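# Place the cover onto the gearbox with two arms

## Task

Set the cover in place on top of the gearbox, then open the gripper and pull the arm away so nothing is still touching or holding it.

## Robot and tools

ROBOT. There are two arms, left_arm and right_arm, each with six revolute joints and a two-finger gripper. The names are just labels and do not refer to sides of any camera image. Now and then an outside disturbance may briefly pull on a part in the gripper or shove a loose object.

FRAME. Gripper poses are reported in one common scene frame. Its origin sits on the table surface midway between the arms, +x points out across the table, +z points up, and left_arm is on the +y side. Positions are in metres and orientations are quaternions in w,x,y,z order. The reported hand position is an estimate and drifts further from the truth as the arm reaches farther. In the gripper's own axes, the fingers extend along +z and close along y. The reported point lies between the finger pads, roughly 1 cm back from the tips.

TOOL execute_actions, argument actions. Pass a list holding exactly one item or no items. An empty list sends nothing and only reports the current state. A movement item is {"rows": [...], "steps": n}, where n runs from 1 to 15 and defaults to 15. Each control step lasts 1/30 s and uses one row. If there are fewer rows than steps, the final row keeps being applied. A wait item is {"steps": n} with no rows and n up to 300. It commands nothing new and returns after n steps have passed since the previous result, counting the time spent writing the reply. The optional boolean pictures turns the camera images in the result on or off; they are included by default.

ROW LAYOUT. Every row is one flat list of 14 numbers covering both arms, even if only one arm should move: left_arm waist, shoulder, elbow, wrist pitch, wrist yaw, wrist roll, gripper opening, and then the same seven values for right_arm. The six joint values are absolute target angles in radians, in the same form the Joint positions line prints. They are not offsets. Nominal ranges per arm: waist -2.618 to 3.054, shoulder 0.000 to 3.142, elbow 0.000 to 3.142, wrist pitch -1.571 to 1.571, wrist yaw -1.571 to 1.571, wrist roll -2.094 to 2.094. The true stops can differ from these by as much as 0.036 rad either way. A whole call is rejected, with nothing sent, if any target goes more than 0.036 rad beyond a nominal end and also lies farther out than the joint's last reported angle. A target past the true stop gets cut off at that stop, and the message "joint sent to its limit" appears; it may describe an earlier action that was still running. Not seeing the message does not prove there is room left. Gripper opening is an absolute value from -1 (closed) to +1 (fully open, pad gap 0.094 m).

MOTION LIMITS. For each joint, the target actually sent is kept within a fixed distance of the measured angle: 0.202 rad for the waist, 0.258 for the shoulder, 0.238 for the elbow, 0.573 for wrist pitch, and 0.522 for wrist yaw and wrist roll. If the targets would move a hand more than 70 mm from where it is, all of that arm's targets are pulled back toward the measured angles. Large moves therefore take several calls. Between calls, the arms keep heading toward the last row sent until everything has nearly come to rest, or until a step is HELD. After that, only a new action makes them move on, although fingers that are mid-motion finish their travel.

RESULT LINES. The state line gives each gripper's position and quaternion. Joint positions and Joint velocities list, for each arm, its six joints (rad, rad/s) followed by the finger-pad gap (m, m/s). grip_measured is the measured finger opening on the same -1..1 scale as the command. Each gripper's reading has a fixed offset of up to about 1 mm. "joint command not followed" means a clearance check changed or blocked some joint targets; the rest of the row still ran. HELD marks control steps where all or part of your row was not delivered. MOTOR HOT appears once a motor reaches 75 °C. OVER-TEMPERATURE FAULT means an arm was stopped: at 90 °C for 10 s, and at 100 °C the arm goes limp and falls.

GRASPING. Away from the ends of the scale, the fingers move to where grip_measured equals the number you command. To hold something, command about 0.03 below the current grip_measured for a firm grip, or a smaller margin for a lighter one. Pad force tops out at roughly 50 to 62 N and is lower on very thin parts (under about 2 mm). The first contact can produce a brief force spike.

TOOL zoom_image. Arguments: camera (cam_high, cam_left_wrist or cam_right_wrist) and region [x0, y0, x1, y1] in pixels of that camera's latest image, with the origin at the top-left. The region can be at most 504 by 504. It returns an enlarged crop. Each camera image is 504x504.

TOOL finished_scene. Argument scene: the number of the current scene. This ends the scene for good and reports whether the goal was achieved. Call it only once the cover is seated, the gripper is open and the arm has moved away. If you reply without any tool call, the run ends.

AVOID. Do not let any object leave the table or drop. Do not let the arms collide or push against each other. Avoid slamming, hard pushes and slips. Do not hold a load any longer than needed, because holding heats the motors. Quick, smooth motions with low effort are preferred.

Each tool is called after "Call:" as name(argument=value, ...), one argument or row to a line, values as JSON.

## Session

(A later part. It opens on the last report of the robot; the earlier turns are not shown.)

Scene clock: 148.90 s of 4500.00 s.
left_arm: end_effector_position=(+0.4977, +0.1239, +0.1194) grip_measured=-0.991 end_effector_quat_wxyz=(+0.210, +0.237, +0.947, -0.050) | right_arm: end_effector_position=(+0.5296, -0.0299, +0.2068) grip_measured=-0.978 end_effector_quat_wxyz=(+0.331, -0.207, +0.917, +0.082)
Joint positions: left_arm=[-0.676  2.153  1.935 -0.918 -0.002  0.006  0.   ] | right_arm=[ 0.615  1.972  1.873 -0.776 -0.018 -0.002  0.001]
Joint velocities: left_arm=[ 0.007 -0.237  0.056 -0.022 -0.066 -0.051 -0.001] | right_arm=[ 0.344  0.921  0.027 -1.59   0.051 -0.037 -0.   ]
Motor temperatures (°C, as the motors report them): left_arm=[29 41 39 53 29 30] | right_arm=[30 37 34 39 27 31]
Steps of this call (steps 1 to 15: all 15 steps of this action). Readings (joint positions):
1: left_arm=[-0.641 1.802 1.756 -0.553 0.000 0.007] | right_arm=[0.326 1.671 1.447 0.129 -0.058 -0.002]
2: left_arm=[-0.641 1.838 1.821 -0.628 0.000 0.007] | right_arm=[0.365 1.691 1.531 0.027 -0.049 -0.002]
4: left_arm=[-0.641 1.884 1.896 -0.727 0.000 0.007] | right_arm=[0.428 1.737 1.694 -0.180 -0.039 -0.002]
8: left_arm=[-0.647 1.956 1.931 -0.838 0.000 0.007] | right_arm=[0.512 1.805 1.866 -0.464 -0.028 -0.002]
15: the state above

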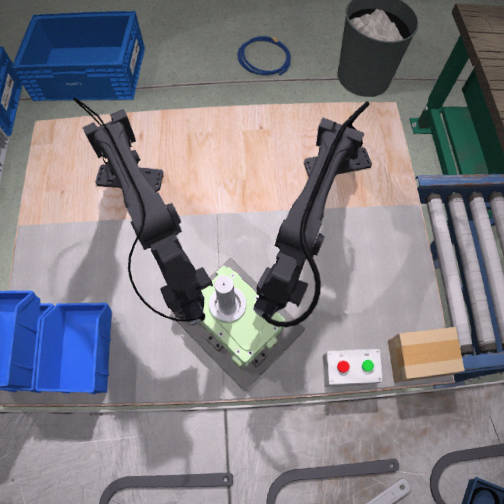

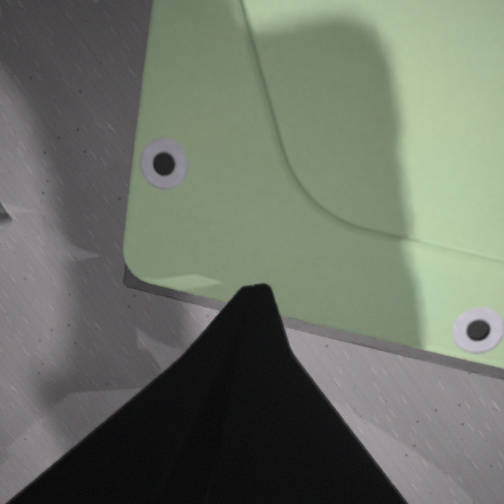

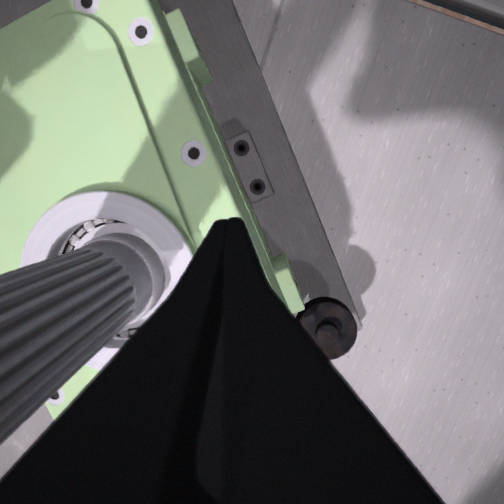

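Call:
execute_actions(
  actions=[
    {"rows":[[-0.68,2.12,2.0,-0.95,0,0,-1,0.64,2.02,1.91,-1.03,0,0,-1],[-0.68,2.12,2.05,-0.96,0,0,-1,0.64,2.02,1.91,-1.03,0,0,-1],[-0.69,2.13,2.1,-0.98,0,0,-1,0.64,2.02,1.91,-1.03,0,0,-1],[-0.7,2.14,2.15,-1.0,0,0,-1,0.64,2.02,1.91,-1.03,0,0,-1],[-0.71,2.16,2.2,-1.02,0,0,-1,0.64,2.02,1.91,-1.03,0,0,-1],[-0.72,2.18,2.24,-1.04,0,0,-1,0.64,2.02,1.89,-1.02,0,0,-1],[-0.72,2.2,2.26,-1.06,0,0,-1,0.64,2.02,1.87,-1.01,0,0,-1],[-0.72,2.22,2.26,-1.06,0,0,-1,0.64,2.02,1.85,-1.0,0,0,-1],[-0.72,2.24,2.26,-1.06,0,0,-1,0.64,2.02,1.83,-0.99,0,0,-1],[-0.72,2.26,2.26,-1.06,0,0,-1,0.64,2.02,1.81,-0.98,0,0,-1]],"steps":15},
  ],
)

Scene clock: 150.70 s of 4500.00 s.
left_arm: end_effector_position=(+0.5196, +0.0850, +0.1748) grip_measured=-0.991 end_effector_quat_wxyz=(+0.265, +0.254, +0.928, -0.070) | right_arm: end_effector_position=(+0.4763, -0.0465, +0.1278) grip_measured=-0.978 end_effector_quat_wxyz=(+0.171, -0.221, +0.959, +0.044)
Joint positions: left_arm=[-0.719  2.243  2.247 -1.021 -0.002  0.006  0.   ] | right_arm=[ 0.635  2.036  1.82  -1.    -0.007  0.005  0.001]
Joint velocities: left_arm=[-0.002  0.374 -0.007 -0.183 -0.022 -0.051  0.   ] | right_arm=[ 0.017 -0.002 -0.042  0.037  0.066 -0.095 -0.   ]
Motor temperatures (°C, as the motors report them): left_arm=[29 42 39 52 29 30] | right_arm=[30 38 34 39 27 31]
Steps of this call (steps 1 to 30: the robot went on to your last target; steps 31 to 39: nothing new was sent; steps 40 to 54: all 15 steps of this action). Readings (joint positions):
40: left_arm=[-0.676 2.132 1.940 -0.942 -0.002 0.006] | right_arm=[0.635 2.038 1.875 -1.016 -0.007 0.005]
41: left_arm=[-0.676 2.136 1.958 -0.953 -0.002 0.006] | right_arm=[0.635 2.038 1.875 -1.016 -0.007 0.005]
43: left_arm=[-0.677 2.154 2.029 -0.979 -0.002 0.006] | right_arm=[0.635 2.038 1.875 -1.016 -0.007 0.005]
47: left_arm=[-0.699 2.187 2.204 -1.000 -0.003 0.006] | right_arm=[0.635 2.038 1.875 -1.016 -0.007 0.005]
54: the state above

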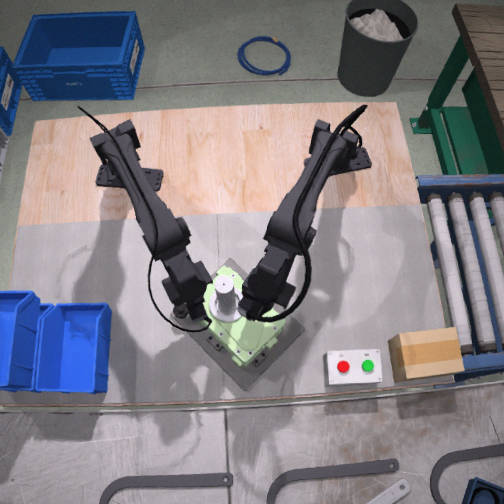

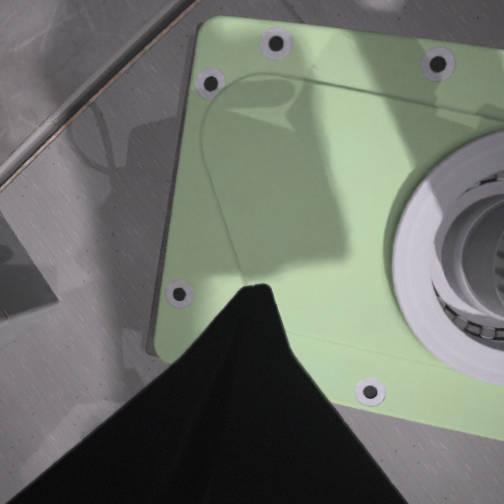

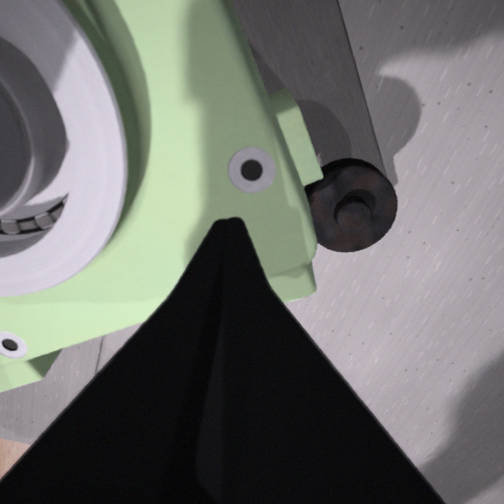

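Call:
execute_actions(
  actions=[
    {"rows":[[-0.72,2.27,2.26,-1.0,0,0,-1,0.64,2.03,1.8,-0.97,0,0,-1],[-0.72,2.28,2.26,-0.99,0,0,-1,0.64,2.04,1.8,-0.97,0,0,-1],[-0.72,2.29,2.25,-0.98,0,0,-1,0.64,2.05,1.79,-0.97,0,0,-1],[-0.72,2.30,2.25,-0.97,0,0,-1,0.64,2.06,1.79,-0.97,0,0,-1],[-0.72,2.31,2.24,-0.96,0,0,-1,0.64,2.07,1.78,-0.97,0,0,-1],[-0.72,2.32,2.24,-0.95,0,0,-1,0.64,2.08,1.78,-0.97,0,0,-1],[-0.72,2.33,2.23,-0.95,0,0,-1,0.64,2.09,1.77,-0.97,0,0,-1],[-0.72,2.34,2.23,-0.95,0,0,-1,0.64,2.1,1.77,-0.98,0,0,-1],[-0.72,2.35,2.22,-0.95,0,0,-1,0.64,2.11,1.76,-0.99,0,0,-1],[-0.72,2.36,2.22,-0.95,0,0,-1,0.64,2.12,1.76,-1.0,0,0,-1],[-0.72,2.38,2.22,-0.95,0,0,-1,0.64,2.13,1.75,-1.01,0,0,-1],[-0.72,2.4,2.22,-0.97,0,0,-1,0.64,2.14,1.75,-1.02,0,0,-1],[-0.72,2.42,2.22,-0.99,0,0,-1,0.64,2.15,1.75,-1.03,0,0,-1],[-0.72,2.44,2.22,-1.01,0,0,-1,0.64,2.16,1.75,-1.04,0,0,-1]],"steps":15},
  ],
  pictures=false,
)

Call:
execute_actions(
  actions=[
    {"rows":[[-0.72,2.47,2.22,-1.03,0,0,-1,0.64,2.17,1.75,-1.05,0,0,-1]],"steps":15},
  ],
)

Scene clock: 152.10 s of 4500.00 s.
left_arm: end_effector_position=(+0.5372, +0.0748, +0.1240) grip_measured=-0.992 end_effector_quat_wxyz=(+0.250, +0.255, +0.932, -0.066) | right_arm: end_effector_position=(+0.4808, -0.0443, +0.1211) grip_measured=-0.978 end_effector_quat_wxyz=(+0.175, -0.221, +0.958, +0.044)
Joint positions: left_arm=[-0.719  2.354  2.247 -0.941 -0.003  0.006  0.   ] | right_arm=[ 0.635  2.05   1.812 -0.971 -0.007  0.005  0.001]
Joint velocities: left_arm=[-0.007 -0.017 -0.007  0.066 -0.037 -0.007  0.   ] | right_arm=[-0.012 -0.002  0.002 -0.007 -0.007 -0.037 -0.   ]
Motor temperatures (°C, as the motors report them): left_arm=[29 43 39 52 29 30] | right_arm=[30 38 34 39 27 31]
Steps of this call (steps 1 to 27: the robot went on to your last target; steps 28 to 42: all 15 steps of this action). Readings (joint positions):
28: left_arm=[-0.719 2.284 2.247 -1.050 -0.002 0.006] | right_arm=[0.635 2.036 1.820 -0.996 -0.007 0.005]
29: left_arm=[-0.719 2.284 2.247 -1.044 -0.002 0.006] | right_arm=[0.635 2.036 1.820 -0.995 -0.007 0.005]
31: left_arm=[-0.719 2.286 2.247 -1.028 -0.002 0.006] | right_arm=[0.635 2.037 1.815 -0.990 -0.007 0.005]
35: left_arm=[-0.719 2.307 2.247 -0.990 -0.002 0.006] | right_arm=[0.635 2.045 1.812 -0.975 -0.007 0.005]
42: the state above

Scene clock: 152.60 s of 4500.00 s.
left_arm: end_effector_position=(+0.5383, +0.0742, +0.1232) grip_measured=-0.992 end_effector_quat_wxyz=(+0.251, +0.255, +0.931, -0.066) | right_arm: end_effector_position=(+0.4808, -0.0443, +0.1211) grip_measured=-0.978 end_effector_quat_wxyz=(+0.175, -0.221, +0.958, +0.044)
Joint positions: left_arm=[-0.719  2.356  2.247 -0.936 -0.003  0.006  0.   ] | right_arm=[ 0.635  2.05   1.812 -0.971 -0.007  0.005  0.001]
Joint velocities: left_arm=[-0.002 -0.002 -0.012  0.007 -0.007 -0.022  0.   ] | right_arm=[-0.017 -0.012  0.002  0.022 -0.007  0.037  0.   ]
Motor temperatures (°C, as the motors report them): left_arm=[29 43 39 52 29 30] | right_arm=[30 38 34 39 27 31]
Steps of this call (steps 1 to 15: all 15 steps of this action). Readings (joint positions):
1: left_arm=[-0.719 2.356 2.247 -0.939 -0.003 0.006] | right_arm=[0.635 2.050 1.812 -0.971 -0.007 0.005]
2: left_arm=[-0.719 2.356 2.247 -0.937 -0.003 0.006] | right_arm=[0.635 2.050 1.812 -0.971 -0.007 0.005]
4: left_arm=[-0.719 2.356 2.247 -0.936 -0.003 0.006] | right_arm=[0.635 2.050 1.812 -0.971 -0.007 0.005]
8: left_arm=[-0.719 2.356 2.247 -0.936 -0.003 0.006] | right_arm=[0.635 2.050 1.812 -0.971 -0.007 0.005]
15: the state above

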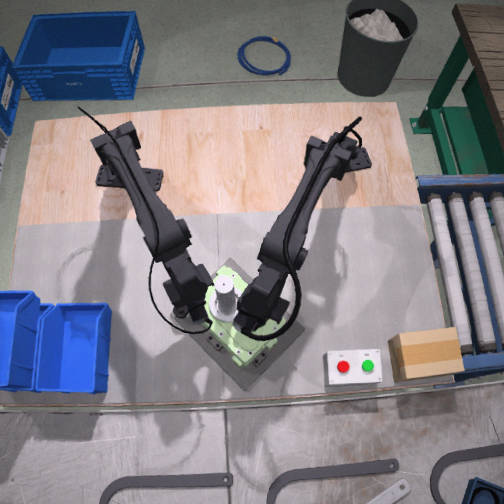

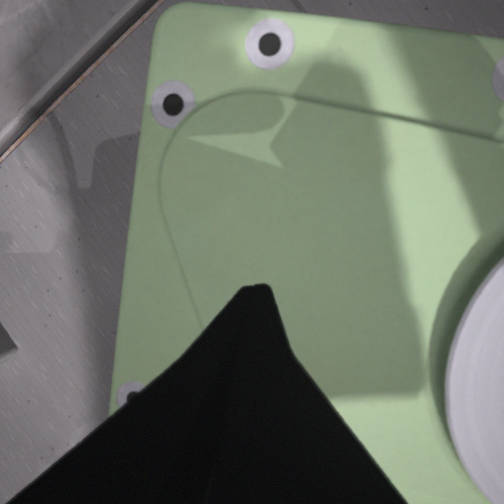

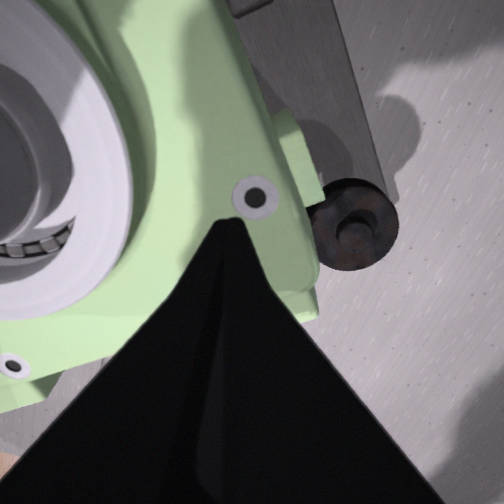

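Call:
execute_actions(
  actions=[
    {"rows":[[-0.68,2.47,2.22,-1.0,0,0,-1,0.68,2.17,1.77,-1.0,0,0,-1],[-0.68,2.47,2.22,-1.0,0,0,-1,0.68,2.17,1.77,-1.0,0,0,-1],[-0.68,2.47,2.22,-1.0,0,0,-1,0.68,2.17,1.77,-1.0,0,0,-1],[-0.68,2.47,2.22,-1.0,0,0,-1,0.68,2.17,1.77,-1.0,0,0,-1],[-0.76,2.47,2.22,-1.0,0,0,-1,0.6,2.17,1.77,-1.0,0,0,-1],[-0.76,2.47,2.22,-1.0,0,0,-1,0.6,2.17,1.77,-1.0,0,0,-1],[-0.76,2.47,2.22,-1.0,0,0,-1,0.6,2.17,1.77,-1.0,0,0,-1],[-0.76,2.47,2.22,-1.0,0,0,-1,0.6,2.17,1.77,-1.0,0,0,-1],[-0.68,2.47,2.22,-1.0,0,0,-1,0.6,2.17,1.77,-1.0,0,0,-1],[-0.68,2.47,2.22,-1.0,0,0,-1,0.6,2.17,1.77,-1.0,0,0,-1],[-0.68,2.47,2.22,-1.0,0,0,-1,0.6,2.17,1.77,-1.0,0,0,-1],[-0.76,2.47,2.22,-1.0,0,0,-1,0.68,2.17,1.77,-1.0,0,0,-1],[-0.76,2.47,2.22,-1.0,0,0,-1,0.68,2.17,1.77,-1.0,0,0,-1],[-0.76,2.47,2.22,-1.0,0,0,-1,0.68,2.17,1.77,-1.0,0,0,-1],[-0.72,2.52,2.25,-0.94,0,0,-1,0.64,2.22,1.81,-0.97,0,0,-1]],"steps":15},
  ],
  pictures=false,
)

Call:
execute_actions(
  actions=[
    {"rows":[[-0.72,2.55,2.3,-0.94,0,0,-1,0.64,2.26,1.86,-0.97,0,0,-1]],"steps":15},
  ],
)

Scene clock: 154.83 s of 4500.00 s.
left_arm: end_effector_position=(+0.5488, +0.0676, +0.1238) grip_measured=-0.992 end_effector_quat_wxyz=(+0.273, +0.253, +0.926, -0.066) | right_arm: end_effector_position=(+0.4944, -0.0340, +0.1210) grip_measured=-0.978 end_effector_quat_wxyz=(+0.202, -0.225, +0.952, +0.047)
Joint positions: left_arm=[-0.723  2.371  2.251 -0.881 -0.016  0.006  0.   ] | right_arm=[ 0.645  2.068  1.818 -0.904  0.003  0.003  0.001]
Joint velocities: left_arm=[-0.037  0.188  0.261  0.168  0.037  0.007 -0.002] | right_arm=[-0.002  0.076  0.276 -0.33   0.037 -0.154 -0.   ]
Motor temperatures (°C, as the motors report them): left_arm=[29 42 38 51 29 30] | right_arm=[30 37 34 38 27 31]
Steps of this call (steps 1 to 15: the robot went on to your last target; steps 16 to 52: nothing new was sent; steps 53 to 67: all 15 steps of this action). Readings (joint positions):
53: left_arm=[-0.717 2.356 2.247 -0.934 -0.002 0.006] | right_arm=[0.638 2.051 1.812 -0.969 -0.004 0.005]
54: left_arm=[-0.715 2.357 2.247 -0.929 0.002 0.006] | right_arm=[0.643 2.052 1.812 -0.963 0.002 0.005]
56: left_arm=[-0.708 2.360 2.247 -0.916 0.009 0.006] | right_arm=[0.656 2.055 1.812 -0.945 0.012 0.005]
60: left_arm=[-0.721 2.364 2.247 -0.898 -0.013 0.006] | right_arm=[0.636 2.059 1.812 -0.923 -0.017 0.004]
67: the state above

Scene clock: 155.33 s of 4500.00 s.
left_arm: end_effector_position=(+0.5721, +0.0530, +0.1255) grip_measured=-0.992 end_effector_quat_wxyz=(+0.311, +0.250, +0.914, -0.077) | right_arm: end_effector_position=(+0.4957, -0.0351, +0.1209) grip_measured=-0.978 end_effector_quat_wxyz=(+0.185, -0.241, +0.952, +0.047)
Joint positions: left_arm=[-0.724  2.432  2.321 -0.807 -0.014  0.006  0.   ] | right_arm=[ 0.635  2.104  1.886 -0.969 -0.015 -0.036  0.001]
Joint velocities: left_arm=[-0.012  0.002 -0.012 -0.037  0.037 -0.007  0.   ] | right_arm=[-0.002 -0.002 -0.002 -0.051 -0.081 -0.066 -0.   ]
Motor temperatures (°C, as the motors report them): left_arm=[29 42 38 51 29 30] | right_arm=[30 37 34 38 27 31]
Steps of this call (steps 1 to 15: all 15 steps of this action). Readings (joint positions):
1: left_arm=[-0.724 2.383 2.269 -0.879 -0.015 0.006] | right_arm=[0.644 2.077 1.835 -0.919 -0.001 -0.004]
2: left_arm=[-0.724 2.398 2.289 -0.870 -0.015 0.006] | right_arm=[0.641 2.087 1.854 -0.937 -0.004 -0.011]
4: left_arm=[-0.724 2.418 2.311 -0.844 -0.015 0.006] | right_arm=[0.637 2.098 1.874 -0.957 -0.010 -0.023]
8: left_arm=[-0.724 2.430 2.320 -0.818 -0.014 0.006] | right_arm=[0.636 2.103 1.884 -0.967 -0.014 -0.034]
15: the state above

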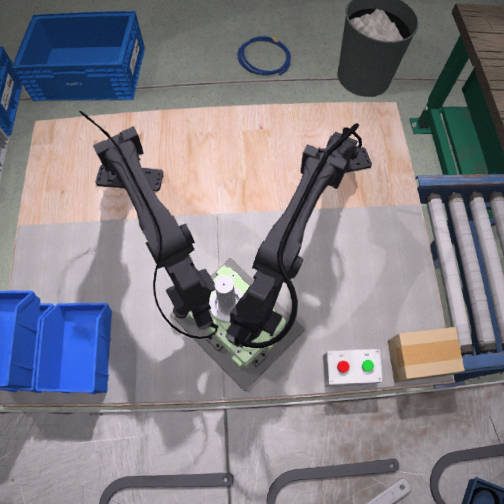

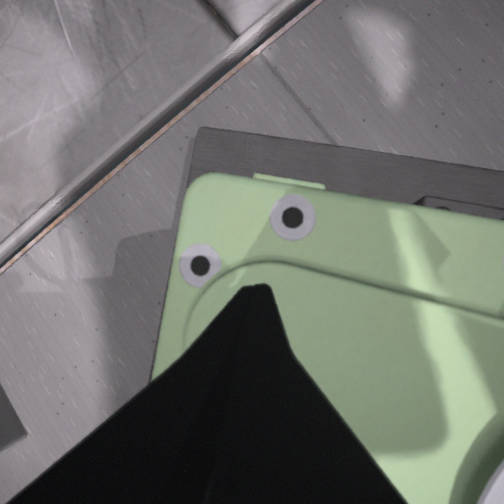

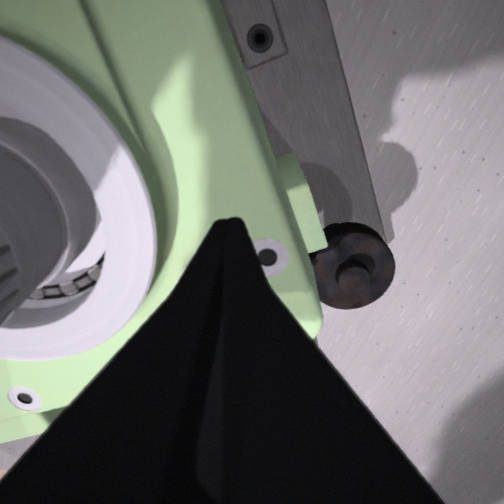

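Call:
execute_actions(
  actions=[
    {"rows":[[-0.72,2.4,2.3,-0.85,0,0,-1,0.63,2.08,1.88,-0.97,0,0,-1],[-0.71,2.35,2.26,-0.85,0,0,-1,0.62,2.04,1.88,-0.97,0,0,-1],[-0.7,2.29,2.2,-0.83,0,0,-1,0.6,2.0,1.88,-0.97,0,0,-1],[-0.69,2.22,2.13,-0.8,0,0,-1,0.58,1.96,1.88,-0.97,0,0,-1],[-0.68,2.15,2.06,-0.76,0,0,-1,0.55,1.92,1.88,-0.97,0,0,-1],[-0.67,2.08,1.99,-0.72,0,0,-1,0.52,1.9,1.88,-0.97,0,0,-1],[-0.66,2.01,1.92,-0.68,0,0,-1,0.49,1.9,1.88,-0.97,0,0,-1],[-0.65,1.94,1.85,-0.64,0,0,-1,0.46,1.9,1.88,-0.97,0,0,-1],[-0.64,1.87,1.77,-0.6,0,0,-1,0.44,1.9,1.88,-0.97,0,0,-1],[-0.64,1.8,1.69,-0.55,0,0,-1,0.44,1.9,1.88,-0.97,0,0,-1],[-0.64,1.73,1.61,-0.5,0,0,-1,0.44,1.9,1.88,-0.97,0,0,-1],[-0.64,1.66,1.53,-0.45,0,0,-1,0.44,1.9,1.88,-0.97,0,0,-1],[-0.64,1.59,1.45,-0.4,0,0,-1,0.44,1.9,1.88,-0.97,0,0,-1],[-0.64,1.52,1.37,-0.33,0,0,-1,0.44,1.9,1.88,-0.97,0,0,-1],[-0.64,1.45,1.29,-0.26,0,0,-1,0.44,1.9,1.88,-0.97,0,0,-1]],"steps":15},
  ],
  pictures=false,
)

Call:
execute_actions(
  actions=[
    {"rows":[[-0.64,1.4,1.2,-0.16,0,0,-0.5,0.44,1.9,1.88,-0.97,0,0,-1],[-0.64,1.37,1.12,-0.06,0,0,0,0.44,1.9,1.88,-0.97,0,0,-1],[-0.64,1.35,1.04,0.04,0,0,0.5,0.44,1.9,1.88,-0.97,0,0,-1],[-0.64,1.33,0.96,0.14,0,0,1,0.44,1.9,1.88,-0.97,0,0,-1],[-0.64,1.31,0.88,0.24,0,0,1,0.44,1.9,1.88,-0.97,0,0,-1],[-0.64,1.3,0.8,0.34,0,0,1,0.44,1.9,1.88,-0.97,0,0,-1],[-0.65,1.3,0.72,0.44,0,0,1,0.44,1.9,1.88,-0.97,0,0,-1],[-0.66,1.3,0.64,0.54,0,0,1,0.44,1.9,1.88,-0.97,0,0,-1],[-0.67,1.3,0.56,0.64,0,0,1,0.44,1.9,1.88,-0.97,0,0,-1],[-0.68,1.3,0.48,0.74,0,0,1,0.44,1.9,1.88,-0.97,0,0,-1],[-0.69,1.33,0.42,0.84,0,0,1,0.44,1.9,1.88,-0.97,0,0,-1],[-0.7,1.36,0.42,0.88,0,0,1,0.44,1.9,1.88,-0.97,0,0,-1],[-0.71,1.4,0.42,0.88,0,0,1,0.44,1.9,1.88,-0.97,0,0,-1]],"steps":15},
  ],
  pictures=false,
)

Call:
execute_actions(
  actions=[
    {"rows":[[-0.72,1.45,0.42,0.88,0,0,1,0.44,1.9,1.88,-0.97,0,0,-1],[-0.72,1.5,0.42,0.88,0,0,1,0.44,1.9,1.88,-0.97,0,0,-1]],"steps":15},
  ],
)

Call:
zoom_image(
  camera="cam_left_wrist",
  region=[150,140,504,300],
)

Scene clock: 157.87 s of 4500.00 s.
left_arm: end_effector_position=(+0.4649, +0.1637, +0.2569) grip_measured=-0.992 end_effector_quat_wxyz=(+0.439, +0.198, +0.871, -0.095) | right_arm: end_effector_position=(+0.5230, -0.1440, +0.2168) grip_measured=-0.978 end_effector_quat_wxyz=(+0.286, -0.115, +0.951, +0.030)
Joint positions: left_arm=[-0.635  1.587  1.437 -0.491 -0.006  0.006  0.   ] | right_arm=[ 0.416  1.897  1.878 -0.969  0.007 -0.005  0.001]
Joint velocities: left_arm=[ 0.012 -2.474 -2.19   1.56   0.022 -0.037 -0.   ] | right_arm=[ 0.125  0.076 -0.027 -0.022 -0.022 -0.007  0.   ]
Motor temperatures (°C, as the motors report them): left_arm=[29 43 38 50 29 30] | right_arm=[30 37 34 38 27 31]
Steps of this call (steps 1 to 15: the robot went on to your last target; steps 16 to 61: nothing new was sent; steps 62 to 76: all 15 steps of this action). Readings (joint positions):
62: left_arm=[-0.724 2.426 2.321 -0.800 -0.014 0.006] | right_arm=[0.635 2.095 1.886 -0.968 -0.015 -0.034]
63: left_arm=[-0.724 2.417 2.309 -0.802 -0.013 0.006] | right_arm=[0.635 2.091 1.886 -0.969 -0.013 -0.028]
65: left_arm=[-0.720 2.361 2.227 -0.797 -0.009 0.006] | right_arm=[0.627 2.074 1.884 -0.970 -0.013 -0.020]
69: left_arm=[-0.691 2.151 1.981 -0.772 -0.006 0.006] | right_arm=[0.549 1.977 1.878 -0.972 -0.014 -0.013]
76: the state above

Scene clock: 158.37 s of 4500.00 s.
left_arm: end_effector_position=(+0.3797, +0.1759, +0.1191) grip_measured=+1.000 end_effector_quat_wxyz=(+0.552, +0.208, +0.795, -0.141) | right_arm: end_effector_position=(+0.5209, -0.1342, +0.2148) grip_measured=-0.978 end_effector_quat_wxyz=(+0.284, -0.125, +0.950, +0.034)
Joint positions: left_arm=[-0.699  1.406  0.412  0.635 -0.003  0.006  0.094] | right_arm=[ 0.436  1.901  1.878 -0.969  0.004 -0.005  0.001]
Joint velocities: left_arm=[-0.134  0.637 -0.325  0.725 -0.022 -0.037  0.   ] | right_arm=[-0.002 -0.012  0.007 -0.007 -0.037 -0.037 -0.   ]
Motor temperatures (°C, as the motors report them): left_arm=[29 43 38 50 29 30] | right_arm=[30 37 34 38 27 31]
Steps of this call (steps 1 to 15: all 15 steps of this action). Readings (joint positions):
1: left_arm=[-0.636 1.505 1.360 -0.428 -0.005 0.006] | right_arm=[0.421 1.899 1.878 -0.969 0.007 -0.005]
2: left_arm=[-0.636 1.431 1.284 -0.355 -0.005 0.006] | right_arm=[0.426 1.900 1.878 -0.969 0.006 -0.005]
4: left_arm=[-0.636 1.327 1.139 -0.185 -0.005 0.006] | right_arm=[0.433 1.901 1.878 -0.969 0.005 -0.005]
8: left_arm=[-0.638 1.283 0.839 0.191 -0.005 0.006] | right_arm=[0.436 1.901 1.878 -0.969 0.004 -0.005]
15: the state above

Scene clock: 158.87 s of 4500.00 s.
left_arm: end_effector_position=(+0.3905, +0.1646, +0.1314) grip_measured=+1.000 end_effector_quat_wxyz=(+0.595, +0.204, +0.761, -0.155) | right_arm: end_effector_position=(+0.5209, -0.1342, +0.2148) grip_measured=-0.978 end_effector_quat_wxyz=(+0.284, -0.125, +0.950, +0.034)
Joint positions: left_arm=[-0.71   1.5    0.406  0.849 -0.003  0.006  0.094] | right_arm=[ 0.436  1.901  1.878 -0.969  0.004 -0.005  0.001]
Joint velocities: left_arm=[ 0.002 -0.027  0.002  0.11  -0.007 -0.037  0.   ] | right_arm=[ 0.007  0.007  0.002  0.037 -0.051  0.007 -0.   ]
Motor temperatures (°C, as the motors report them): left_arm=[29 43 38 50 29 30] | right_arm=[30 37 34 38 27 31]
Steps of this call (steps 1 to 15: all 15 steps of this action). Readings (joint positions):
1: left_arm=[-0.703 1.427 0.406 0.659 -0.003 0.006] | right_arm=[0.436 1.901 1.878 -0.969 0.004 -0.005]
2: left_arm=[-0.706 1.450 0.406 0.693 -0.003 0.006] | right_arm=[0.436 1.901 1.878 -0.969 0.004 -0.005]
4: left_arm=[-0.710 1.485 0.406 0.755 -0.003 0.006] | right_arm=[0.436 1.901 1.878 -0.969 0.004 -0.005]
8: left_arm=[-0.710 1.500 0.406 0.808 -0.003 0.006] | right_arm=[0.436 1.901 1.878 -0.969 0.004 -0.005]
15: the state above

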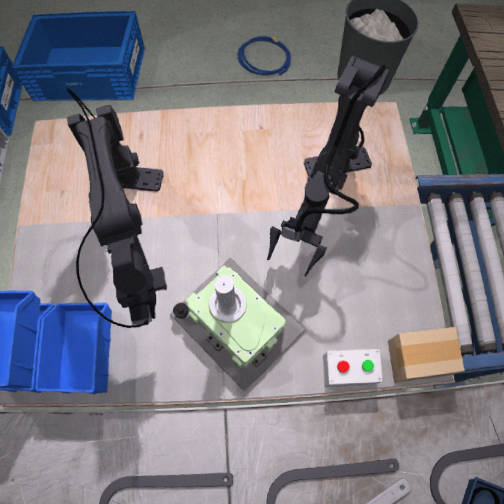

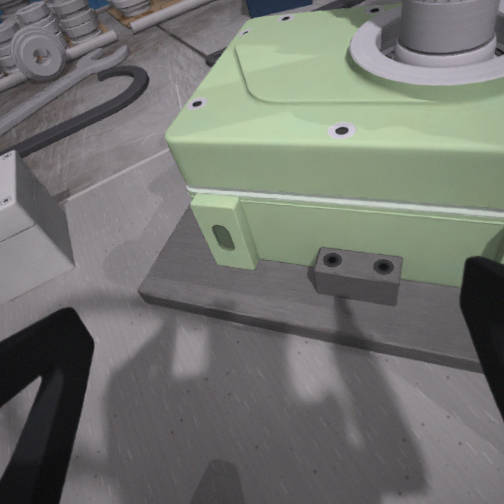

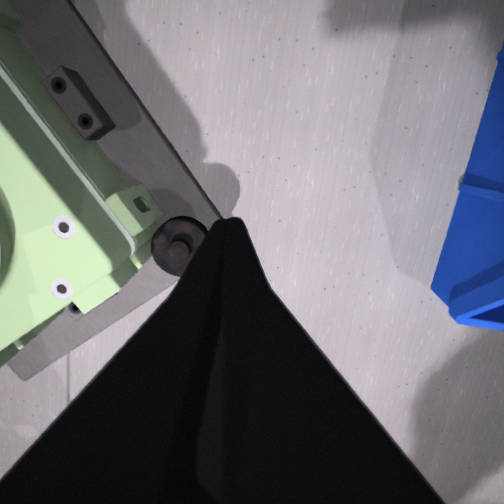

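Region (150, 140, 504, 300) of cam_left_wrist's 504x504 image, scaled by 1.424, with more detail than that image has; it fills the top 228 rows of this view, and the rest is white.

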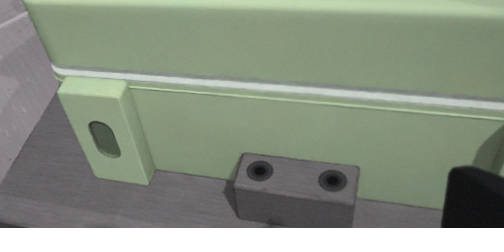

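Call:
execute_actions(
  actions=[
    {"rows":[[-0.73,1.47,0.5,0.78,0,0,0.5,0.45,1.9,1.88,-0.97,0,0,-1],[-0.74,1.45,0.58,0.68,0,0,0,0.46,1.9,1.88,-0.97,0,0,-1],[-0.75,1.44,0.66,0.58,0,0,-0.5,0.47,1.9,1.88,-0.97,0,0,-1],[-0.76,1.44,0.74,0.46,0,0,-1,0.48,1.9,1.88,-0.97,0,0,-1],[-0.77,1.45,0.82,0.34,0,0,-1,0.5,1.9,1.88,-0.97,0,0,-1],[-0.78,1.47,0.9,0.22,0,0,-1,0.52,1.9,1.88,-0.97,0,0,-1],[-0.79,1.49,0.98,0.1,0,0,-1,0.54,1.9,1.88,-0.97,0,0,-1],[-0.8,1.52,1.06,-0.02,0,0,-1,0.56,1.92,1.88,-0.97,0,0,-1],[-0.81,1.55,1.14,-0.14,0,0,-1,0.58,1.93,1.88,-0.97,0,0,-1],[-0.82,1.58,1.22,-0.26,0,0,-1,0.6,1.94,1.88,-0.97,0,0,-1],[-0.83,1.61,1.3,-0.38,0,0,-1,0.62,1.95,1.88,-0.97,0,0,-1],[-0.84,1.64,1.38,-0.5,0,0,-1,0.63,1.96,1.88,-0.97,0,0,-1],[-0.85,1.67,1.46,-0.6,0,0,-1,0.64,1.97,1.88,-0.97,0,0,-1],[-0.86,1.7,1.54,-0.7,0,0,-1,0.65,1.98,1.88,-0.97,0,0,-1],[-0.87,1.73,1.62,-0.78,0,0,-1,0.65,1.99,1.88,-0.97,0,0,-1]],"steps":15},
  ],
  pictures=false,
)

Call:
execute_actions(
  actions=[
    {"rows":[[-0.88,1.73,1.66,-0.79,0,0,-1,0.65,2.0,1.88,-0.97,0,0,-1],[-0.88,1.73,1.66,-0.79,0,0,-1,0.65,2.0,1.88,-0.97,0,0,-1],[-0.88,1.74,1.68,-0.79,0,0,-1,0.65,2.0,1.88,-0.97,0,0,-1],[-0.88,1.76,1.7,-0.79,0,0,-1,0.65,2.0,1.88,-0.97,0,0,-1],[-0.88,1.78,1.72,-0.79,0,0,-1,0.65,2.01,1.88,-0.97,0,0,-1],[-0.88,1.8,1.74,-0.79,0,0,-1,0.65,2.01,1.88,-0.97,0,0,-1],[-0.88,1.82,1.76,-0.79,0,0,-1,0.65,2.02,1.88,-0.97,0,0,-1],[-0.88,1.84,1.76,-0.79,0,0,-1,0.65,2.02,1.88,-0.97,0,0,-1],[-0.88,1.86,1.76,-0.79,0,0,-1,0.65,2.03,1.88,-0.97,0,0,-1],[-0.88,1.88,1.76,-0.79,0,0,-1,0.65,2.03,1.88,-0.97,0,0,-1],[-0.88,1.9,1.76,-0.79,0,0,-1,0.65,2.04,1.88,-0.97,0,0,-1],[-0.88,1.92,1.76,-0.79,0,0,-1,0.65,2.04,1.88,-0.97,0,0,-1]],"steps":15},
  ],
)

Scene clock: 161.37 s of 4500.00 s.
left_arm: end_effector_position=(+0.4442, +0.0559, +0.2664) grip_measured=-0.991 end_effector_quat_wxyz=(+0.476, +0.279, +0.819, -0.158) | right_arm: end_effector_position=(+0.4891, -0.0363, +0.1854) grip_measured=-0.978 end_effector_quat_wxyz=(+0.249, -0.226, +0.940, +0.059)
Joint positions: left_arm=[-0.842  1.667  1.461 -0.314 -0.003  0.006  0.   ] | right_arm=[ 0.645  1.963  1.878 -0.969 -0.    -0.004  0.001]
Joint velocities: left_arm=[-0.271  1.013  2.342 -3.011 -0.022 -0.007 -0.   ] | right_arm=[ 0.291  0.388  0.012 -0.022 -0.081  0.051  0.001]
Motor temperatures (°C, as the motors report them): left_arm=[29 42 38 51 29 30] | right_arm=[30 38 34 38 27 31]
Steps of this call (steps 1 to 15: the robot went on to your last target; steps 16 to 60: nothing new was sent; steps 61 to 75: all 15 steps of this action). Readings (joint positions):
61: left_arm=[-0.712 1.499 0.415 0.842 -0.003 0.006] | right_arm=[0.436 1.901 1.878 -0.969 0.004 -0.005]
62: left_arm=[-0.715 1.498 0.442 0.800 -0.003 0.006] | right_arm=[0.438 1.901 1.878 -0.969 0.004 -0.005]
64: left_arm=[-0.731 1.496 0.555 0.672 -0.003 0.006] | right_arm=[0.448 1.901 1.878 -0.969 0.004 -0.005]
68: left_arm=[-0.772 1.498 0.867 0.366 -0.003 0.006] | right_arm=[0.507 1.902 1.878 -0.969 0.005 -0.004]
75: the state above

Scene clock: 161.87 s of 4500.00 s.
left_arm: end_effector_position=(+0.4304, +0.0442, +0.1787) grip_measured=-0.991 end_effector_quat_wxyz=(+0.292, +0.322, +0.895, -0.103) | right_arm: end_effector_position=(+0.4895, -0.0293, +0.1511) grip_measured=-0.978 end_effector_quat_wxyz=(+0.214, -0.233, +0.947, +0.053)
Joint positions: left_arm=[-0.877  1.924  1.737 -0.754 -0.002  0.006  0.   ] | right_arm=[ 0.656  2.035  1.878 -0.969 -0.002 -0.004  0.001]
Joint velocities: left_arm=[-0.002  0.486  0.002 -0.315 -0.007  0.007  0.001] | right_arm=[-0.007  0.085  0.007 -0.007 -0.037 -0.051  0.   ]
Motor temperatures (°C, as the motors report them): left_arm=[29 42 38 51 29 30] | right_arm=[30 38 34 38 27 31]
Steps of this call (steps 1 to 15: all 15 steps of this action). Readings (joint positions):
1: left_arm=[-0.852 1.697 1.533 -0.401 -0.003 0.006] | right_arm=[0.653 1.977 1.878 -0.969 -0.001 -0.004]
2: left_arm=[-0.861 1.718 1.583 -0.466 -0.003 0.006] | right_arm=[0.657 1.989 1.878 -0.969 -0.002 -0.004]
4: left_arm=[-0.874 1.737 1.638 -0.570 -0.002 0.006] | right_arm=[0.657 2.008 1.878 -0.969 -0.002 -0.004]
8: left_arm=[-0.877 1.788 1.716 -0.693 -0.002 0.006] | right_arm=[0.656 2.020 1.878 -0.969 -0.002 -0.004]
15: the state above

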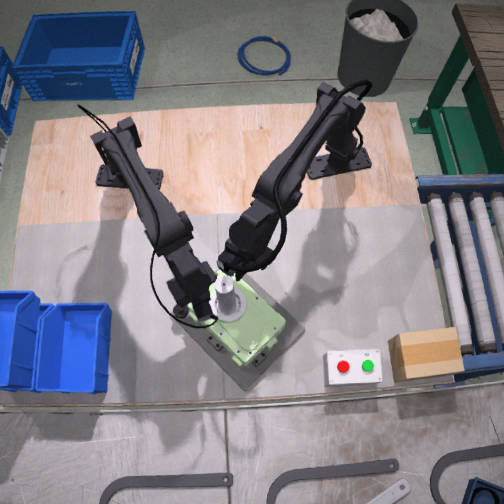

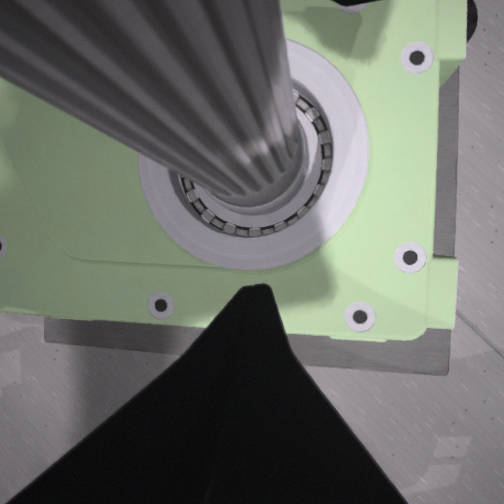

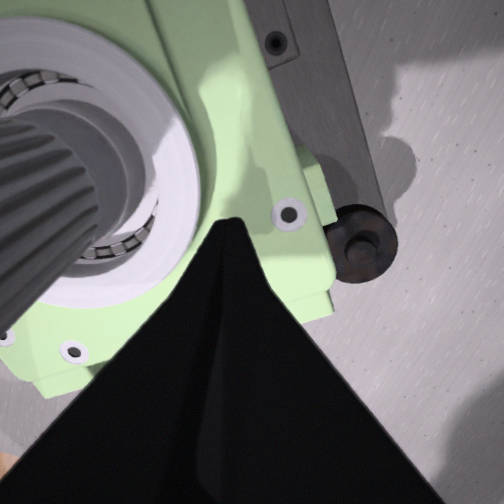

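Call:
execute_actions(
  actions=[
    {"rows":[[-0.86,1.94,1.74,-0.77,0,0,-1,0.64,2.05,1.88,-0.97,0,0,-1],[-0.86,1.94,1.72,-0.75,0,0,-1,0.64,2.06,1.88,-0.97,0,0,-1],[-0.86,1.94,1.7,-0.73,0,0,-1,0.64,2.07,1.88,-0.97,0,0,-1],[-0.86,1.94,1.68,-0.71,0,0,-1,0.64,2.08,1.88,-0.97,0,0,-1],[-0.86,1.95,1.66,-0.69,0,0,-1,0.64,2.09,1.88,-0.97,0,0,-1],[-0.86,1.95,1.64,-0.67,0,0,-1,0.64,2.1,1.88,-0.97,0,0,-1],[-0.86,1.95,1.62,-0.65,0,0,-1,0.64,2.11,1.88,-0.97,0,0,-1],[-0.86,1.96,1.61,-0.65,0,0,-1,0.64,2.12,1.88,-0.97,0,0,-1],[-0.86,1.97,1.6,-0.65,0,0,-1,0.64,2.14,1.87,-0.98,0,0,-1],[-0.86,1.99,1.59,-0.66,0,0,-1,0.64,2.16,1.86,-0.99,0,0,-1],[-0.86,2.01,1.58,-0.68,0,0,-1,0.64,2.18,1.85,-1.0,0,0,-1],[-0.86,2.03,1.57,-0.7,0,0,-1,0.64,2.2,1.85,-1.01,0,0,-1],[-0.86,2.05,1.56,-0.72,0,0,-1,0.64,2.22,1.85,-1.02,0,0,-1],[-0.86,2.07,1.56,-0.74,0,0,-1,0.64,2.24,1.85,-1.03,0,0,-1]],"steps":15},
  ],
  pictures=false,
)

Call:
execute_actions(
  actions=[
    {"rows":[[-0.86,2.13,1.58,-0.74,0,0,-1,0.64,2.26,1.85,-1.03,0,0,-1]],"steps":15},
  ],
)

Scene clock: 163.77 s of 4500.00 s.
left_arm: end_effector_position=(+0.4276, +0.0515, +0.1170) grip_measured=-0.992 end_effector_quat_wxyz=(+0.252, +0.323, +0.908, -0.087) | right_arm: end_effector_position=(+0.4896, -0.0338, +0.1203) grip_measured=-0.978 end_effector_quat_wxyz=(+0.178, -0.235, +0.954, +0.043)
Joint positions: left_arm=[-0.869  1.978  1.614 -0.667 -0.002  0.005  0.   ] | right_arm=[ 0.647  2.098  1.878 -0.982 -0.004 -0.014  0.001]
Joint velocities: left_arm=[ 0.002  0.081  0.012  0.125 -0.037 -0.066 -0.001] | right_arm=[-0.017 -0.007  0.002 -0.007 -0.022  0.037  0.   ]
Motor temperatures (°C, as the motors report them): left_arm=[29 43 38 51 29 30] | right_arm=[30 38 34 38 27 31]
Steps of this call (steps 1 to 30: the robot went on to your last target; steps 31 to 42: nothing new was sent; steps 43 to 57: all 15 steps of this action). Readings (joint positions):
43: left_arm=[-0.876 1.945 1.737 -0.783 -0.002 0.006] | right_arm=[0.655 2.041 1.878 -0.969 -0.002 -0.004]
44: left_arm=[-0.876 1.945 1.737 -0.783 -0.002 0.006] | right_arm=[0.654 2.043 1.878 -0.969 -0.002 -0.004]
46: left_arm=[-0.872 1.945 1.725 -0.764 -0.002 0.006] | right_arm=[0.651 2.049 1.878 -0.969 -0.002 -0.004]
50: left_arm=[-0.869 1.947 1.654 -0.708 -0.002 0.006] | right_arm=[0.647 2.088 1.878 -0.977 -0.003 -0.006]
57: the state above

Scene clock: 164.27 s of 4500.00 s.
left_arm: end_effector_position=(+0.4312, +0.0487, +0.1161) grip_measured=-0.992 end_effector_quat_wxyz=(+0.259, +0.323, +0.906, -0.089) | right_arm: end_effector_position=(+0.4896, -0.0338, +0.1203) grip_measured=-0.978 end_effector_quat_wxyz=(+0.178, -0.235, +0.954, +0.043)
Joint positions: left_arm=[-0.869  1.985  1.614 -0.645 -0.002  0.007  0.   ] | right_arm=[ 0.647  2.098  1.878 -0.982 -0.004 -0.014  0.001]
Joint velocities: left_arm=[-0.002 -0.012 -0.007 -0.022 -0.037 -0.022 -0.001] | right_arm=[ 0.007  0.007 -0.012 -0.022 -0.051  0.022 -0.001]
Motor temperatures (°C, as the motors report them): left_arm=[29 43 38 50 29 30] | right_arm=[30 38 34 38 27 31]
Steps of this call (steps 1 to 15: all 15 steps of this action). Readings (joint positions):
1: left_arm=[-0.869 1.982 1.614 -0.660 -0.002 0.005] | right_arm=[0.647 2.098 1.878 -0.982 -0.004 -0.014]
2: left_arm=[-0.869 1.985 1.614 -0.648 -0.002 0.005] | right_arm=[0.647 2.098 1.878 -0.982 -0.004 -0.014]
4: left_arm=[-0.869 1.985 1.614 -0.645 -0.002 0.007] | right_arm=[0.647 2.098 1.878 -0.982 -0.004 -0.014]
8: left_arm=[-0.869 1.985 1.614 -0.645 -0.002 0.007] | right_arm=[0.647 2.098 1.878 -0.982 -0.004 -0.014]
15: the state above

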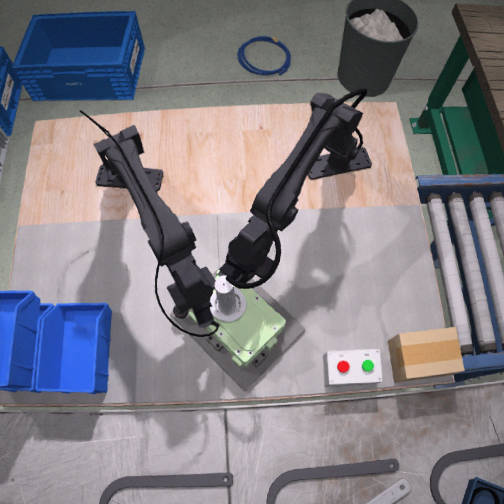

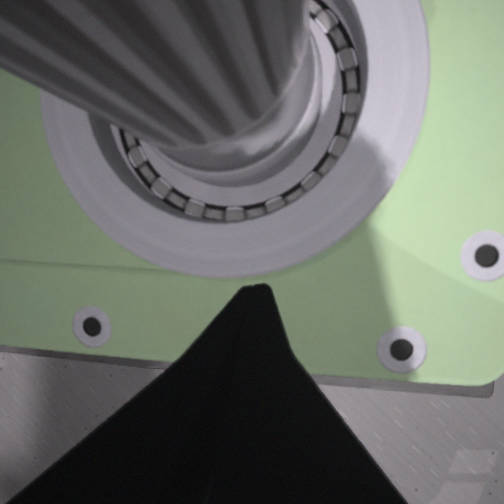

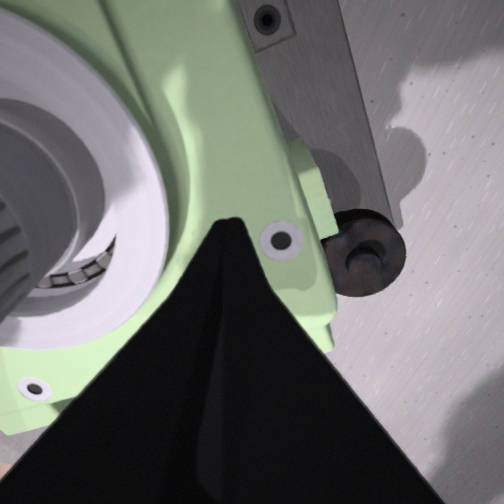

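Call:
execute_actions(
  actions=[
    {"rows":[[-0.86,1.97,1.62,-0.65,0,0,-1,0.64,2.26,1.8,-1.0,0,0,-1],[-0.86,1.97,1.62,-0.65,0,0,-1,0.64,2.26,1.8,-1.0,0,0,-1],[-0.86,1.97,1.62,-0.65,0,0,-1,0.64,2.26,1.8,-1.0,0,0,-1],[-0.86,1.97,1.62,-0.65,0,0,-1,0.64,2.26,1.8,-1.0,0,0,-1],[-0.86,1.97,1.62,-0.65,0,0,-1,0.64,2.26,1.8,-1.0,0,0,-1],[-0.86,2.13,1.56,-0.74,0,0,-1,0.64,2.08,1.88,-0.98,0,0,-1],[-0.86,2.13,1.56,-0.74,0,0,-1,0.64,2.08,1.88,-0.98,0,0,-1],[-0.86,2.13,1.56,-0.74,0,0,-1,0.64,2.08,1.88,-0.98,0,0,-1],[-0.86,2.13,1.56,-0.74,0,0,-1,0.64,2.08,1.88,-0.98,0,0,-1],[-0.86,2.13,1.56,-0.74,0,0,-1,0.64,2.08,1.88,-0.98,0,0,-1],[-0.86,1.97,1.62,-0.65,0,0,-1,0.64,2.26,1.8,-1.0,0,0,-1]],"steps":15},
  ],
  pictures=false,
)

Call:
execute_actions(
  actions=[
    {"rows":[[-0.86,1.93,1.6,-0.62,0,0,-1,0.64,2.08,1.88,-0.97,0,0,-1],[-0.85,1.88,1.56,-0.58,0,0,-1,0.63,2.05,1.88,-0.97,0,0,-1],[-0.84,1.83,1.51,-0.53,0,0,-1,0.62,2.02,1.88,-0.97,0,0,-1],[-0.83,1.77,1.45,-0.47,0,0,-1,0.6,1.99,1.88,-0.97,0,0,-1],[-0.82,1.71,1.38,-0.4,0,0,-1,0.58,1.96,1.88,-0.97,0,0,-1],[-0.81,1.65,1.31,-0.32,0,0,-1,0.55,1.93,1.88,-0.97,0,0,-1],[-0.8,1.59,1.24,-0.24,0,0,-1,0.52,1.9,1.88,-0.97,0,0,-1],[-0.79,1.53,1.17,-0.15,0,0,-1,0.49,1.9,1.88,-0.97,0,0,-1],[-0.78,1.47,1.1,-0.06,0,0,-1,0.46,1.9,1.88,-0.97,0,0,-1],[-0.77,1.42,1.02,0.04,0,0,-1,0.44,1.9,1.88,-0.97,0,0,-1],[-0.76,1.38,0.94,0.14,0,0,-1,0.44,1.9,1.88,-0.97,0,0,-1],[-0.75,1.35,0.86,0.24,0,0,-0.5,0.44,1.9,1.88,-0.97,0,0,-1],[-0.74,1.33,0.78,0.34,0,0,0,0.44,1.9,1.88,-0.97,0,0,-1],[-0.73,1.31,0.7,0.44,0,0,0.5,0.44,1.9,1.88,-0.97,0,0,-1],[-0.72,1.3,0.62,0.54,0,0,1,0.44,1.9,1.88,-0.97,0,0,-1]],"steps":15},
  ],
  pictures=false,
)

Call:
execute_actions(
  actions=[
    {"rows":[[-0.72,1.3,0.56,0.64,0,0,1,0.44,1.9,1.88,-0.97,0,0,-1],[-0.72,1.3,0.5,0.74,0,0,1,0.44,1.9,1.88,-0.97,0,0,-1],[-0.72,1.32,0.44,0.84,0,0,1,0.44,1.9,1.88,-0.97,0,0,-1],[-0.72,1.35,0.42,0.88,0,0,1,0.44,1.9,1.88,-0.97,0,0,-1],[-0.72,1.38,0.42,0.88,0,0,1,0.44,1.9,1.88,-0.97,0,0,-1],[-0.72,1.41,0.42,0.88,0,0,1,0.44,1.9,1.88,-0.97,0,0,-1],[-0.72,1.44,0.42,0.88,0,0,1,0.44,1.9,1.88,-0.97,0,0,-1],[-0.72,1.47,0.42,0.88,0,0,1,0.44,1.9,1.88,-0.97,0,0,-1],[-0.72,1.5,0.42,0.88,0,0,1,0.44,1.9,1.88,-0.97,0,0,-1]],"steps":15},
  ],
)

Scene clock: 167.53 s of 4500.00 s.
left_arm: end_effector_position=(+0.4320, +0.0481, +0.1207) grip_measured=-0.992 end_effector_quat_wxyz=(+0.264, +0.323, +0.904, -0.091) | right_arm: end_effector_position=(+0.4897, -0.0337, +0.1210) grip_measured=-0.978 end_effector_quat_wxyz=(+0.179, -0.234, +0.954, +0.044)
Joint positions: left_arm=[-0.869  1.978  1.616 -0.641 -0.002  0.008  0.   ] | right_arm=[ 0.647  2.096  1.878 -0.981 -0.004 -0.012  0.001]
Joint velocities: left_arm=[-0.002  0.007  0.002 -0.081 -0.037 -0.022  0.   ] | right_arm=[-0.002 -0.017 -0.002 -0.051 -0.066 -0.037  0.001]
Motor temperatures (°C, as the motors report them): left_arm=[29 42 38 50 29 30] | right_arm=[30 37 34 37 27 31]
Steps of this call (steps 1 to 15: the robot went on to your last target; steps 16 to 83: nothing new was sent; steps 84 to 98: all 15 steps of this action). Readings (joint positions):
84: left_arm=[-0.869 1.978 1.616 -0.641 -0.002 0.007] | right_arm=[0.647 2.098 1.878 -0.982 -0.004 -0.014]
85: left_arm=[-0.869 1.978 1.616 -0.642 -0.002 0.007] | right_arm=[0.647 2.098 1.878 -0.982 -0.004 -0.014]
87: left_arm=[-0.869 1.978 1.616 -0.642 -0.002 0.007] | right_arm=[0.647 2.098 1.878 -0.982 -0.004 -0.014]
91: left_arm=[-0.869 1.985 1.615 -0.644 -0.002 0.008] | right_arm=[0.647 2.089 1.879 -0.980 -0.004 -0.010]
98: the state above

Scene clock: 168.03 s of 4500.00 s.
left_arm: end_effector_position=(+0.4007, +0.1416, +0.2254) grip_measured=+0.067 end_effector_quat_wxyz=(+0.561, +0.225, +0.781, -0.157) | right_arm: end_effector_position=(+0.5227, -0.1449, +0.2168) grip_measured=-0.978 end_effector_quat_wxyz=(+0.285, -0.114, +0.951, +0.029)
Joint positions: left_arm=[-0.744  1.304  0.792  0.184 -0.001  0.007  0.05 ] | right_arm=[ 0.415  1.896  1.878 -0.971  0.008 -0.004  0.001]
Joint velocities: left_arm=[ 0.247 -0.51  -2.171  2.908  0.066  0.081  0.421] | right_arm=[-0.017  0.007 -0.012 -0.037 -0.081 -0.037 -0.   ]
Motor temperatures (°C, as the motors report them): left_arm=[29 43 38 50 29 30] | right_arm=[30 38 34 37 27 31]
Steps of this call (steps 1 to 15: all 15 steps of this action). Readings (joint positions):
1: left_arm=[-0.869 1.976 1.616 -0.640 -0.002 0.008] | right_arm=[0.647 2.089 1.878 -0.980 -0.004 -0.011]
2: left_arm=[-0.868 1.967 1.605 -0.630 -0.002 0.008] | right_arm=[0.646 2.087 1.878 -0.980 -0.004 -0.010]
4: left_arm=[-0.861 1.910 1.535 -0.584 -0.001 0.008] | right_arm=[0.640 2.078 1.878 -0.980 -0.004 -0.008]
8: left_arm=[-0.819 1.673 1.287 -0.417 -0.001 0.008] | right_arm=[0.573 2.000 1.878 -0.980 -0.008 -0.008]
15: the state above

Scene clock: 168.53 s of 4500.00 s.
left_arm: end_effector_position=(+0.3873, +0.1580, +0.1251) grip_measured=+1.000 end_effector_quat_wxyz=(+0.582, +0.214, +0.769, -0.157) | right_arm: end_effector_position=(+0.5205, -0.1346, +0.2146) grip_measured=-0.978 end_effector_quat_wxyz=(+0.282, -0.124, +0.951, +0.034)
Joint positions: left_arm=[-0.728  1.505  0.417  0.811 -0.001  0.007  0.094] | right_arm=[ 0.436  1.901  1.878 -0.972  0.004 -0.004  0.001]
Joint velocities: left_arm=[ 0.002  0.002 -0.017  0.374 -0.037 -0.022  0.   ] | right_arm=[-0.007 -0.007  0.002  0.037 -0.022  0.007 -0.   ]
Motor temperatures (°C, as the motors report them): left_arm=[29 42 38 50 29 30] | right_arm=[30 38 34 37 27 31]
Steps of this call (steps 1 to 15: all 15 steps of this action). Readings (joint positions):
1: left_arm=[-0.736 1.293 0.716 0.281 -0.001 0.007] | right_arm=[0.417 1.897 1.878 -0.971 0.008 -0.004]
2: left_arm=[-0.731 1.292 0.642 0.374 -0.001 0.007] | right_arm=[0.422 1.900 1.878 -0.972 0.008 -0.004]
4: left_arm=[-0.728 1.310 0.505 0.535 -0.001 0.007] | right_arm=[0.431 1.901 1.878 -0.972 0.007 -0.004]
8: left_arm=[-0.728 1.428 0.417 0.689 -0.001 0.007] | right_arm=[0.436 1.901 1.878 -0.972 0.005 -0.004]
15: the state above

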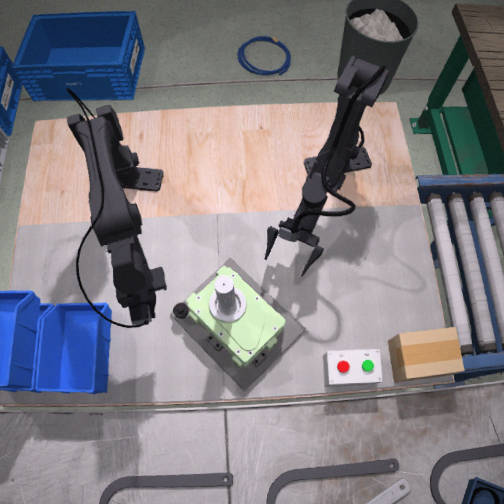

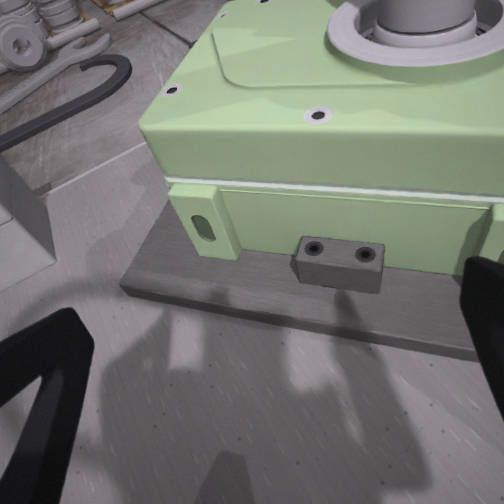

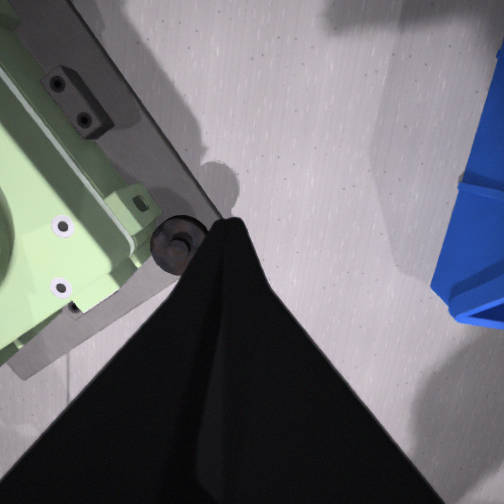

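Call:
zoom_image(
  camera="cam_left_wrist",
  region=[130,110,504,280],
)

Call:
zoom_image(
  camera="cam_right_wrist",
  region=[0,40,220,320],
)

Region (130, 110, 504, 280) of cam_left_wrist's 504x504 image, scaled by 1.348, with more detail than that image has; it fills the top 229 rows of this view, and the rest is white.

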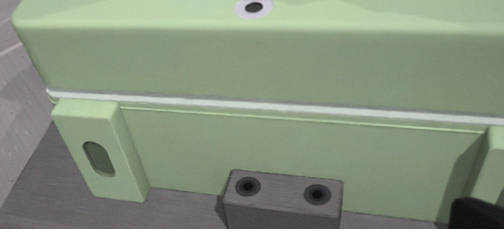

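Region (0, 40, 220, 320) of cam_right_wrist's 504x504 image, scaled by 1.800, with more detail than that image has; it fills the left 396 columns of this view, and the rest is white.

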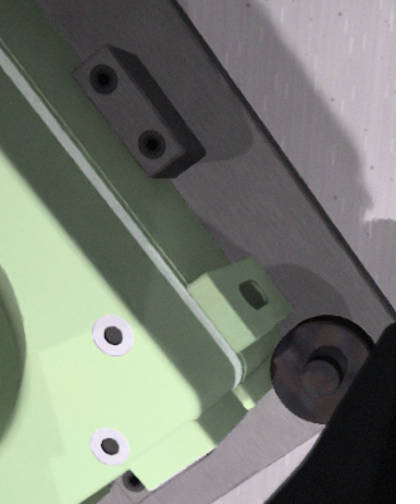

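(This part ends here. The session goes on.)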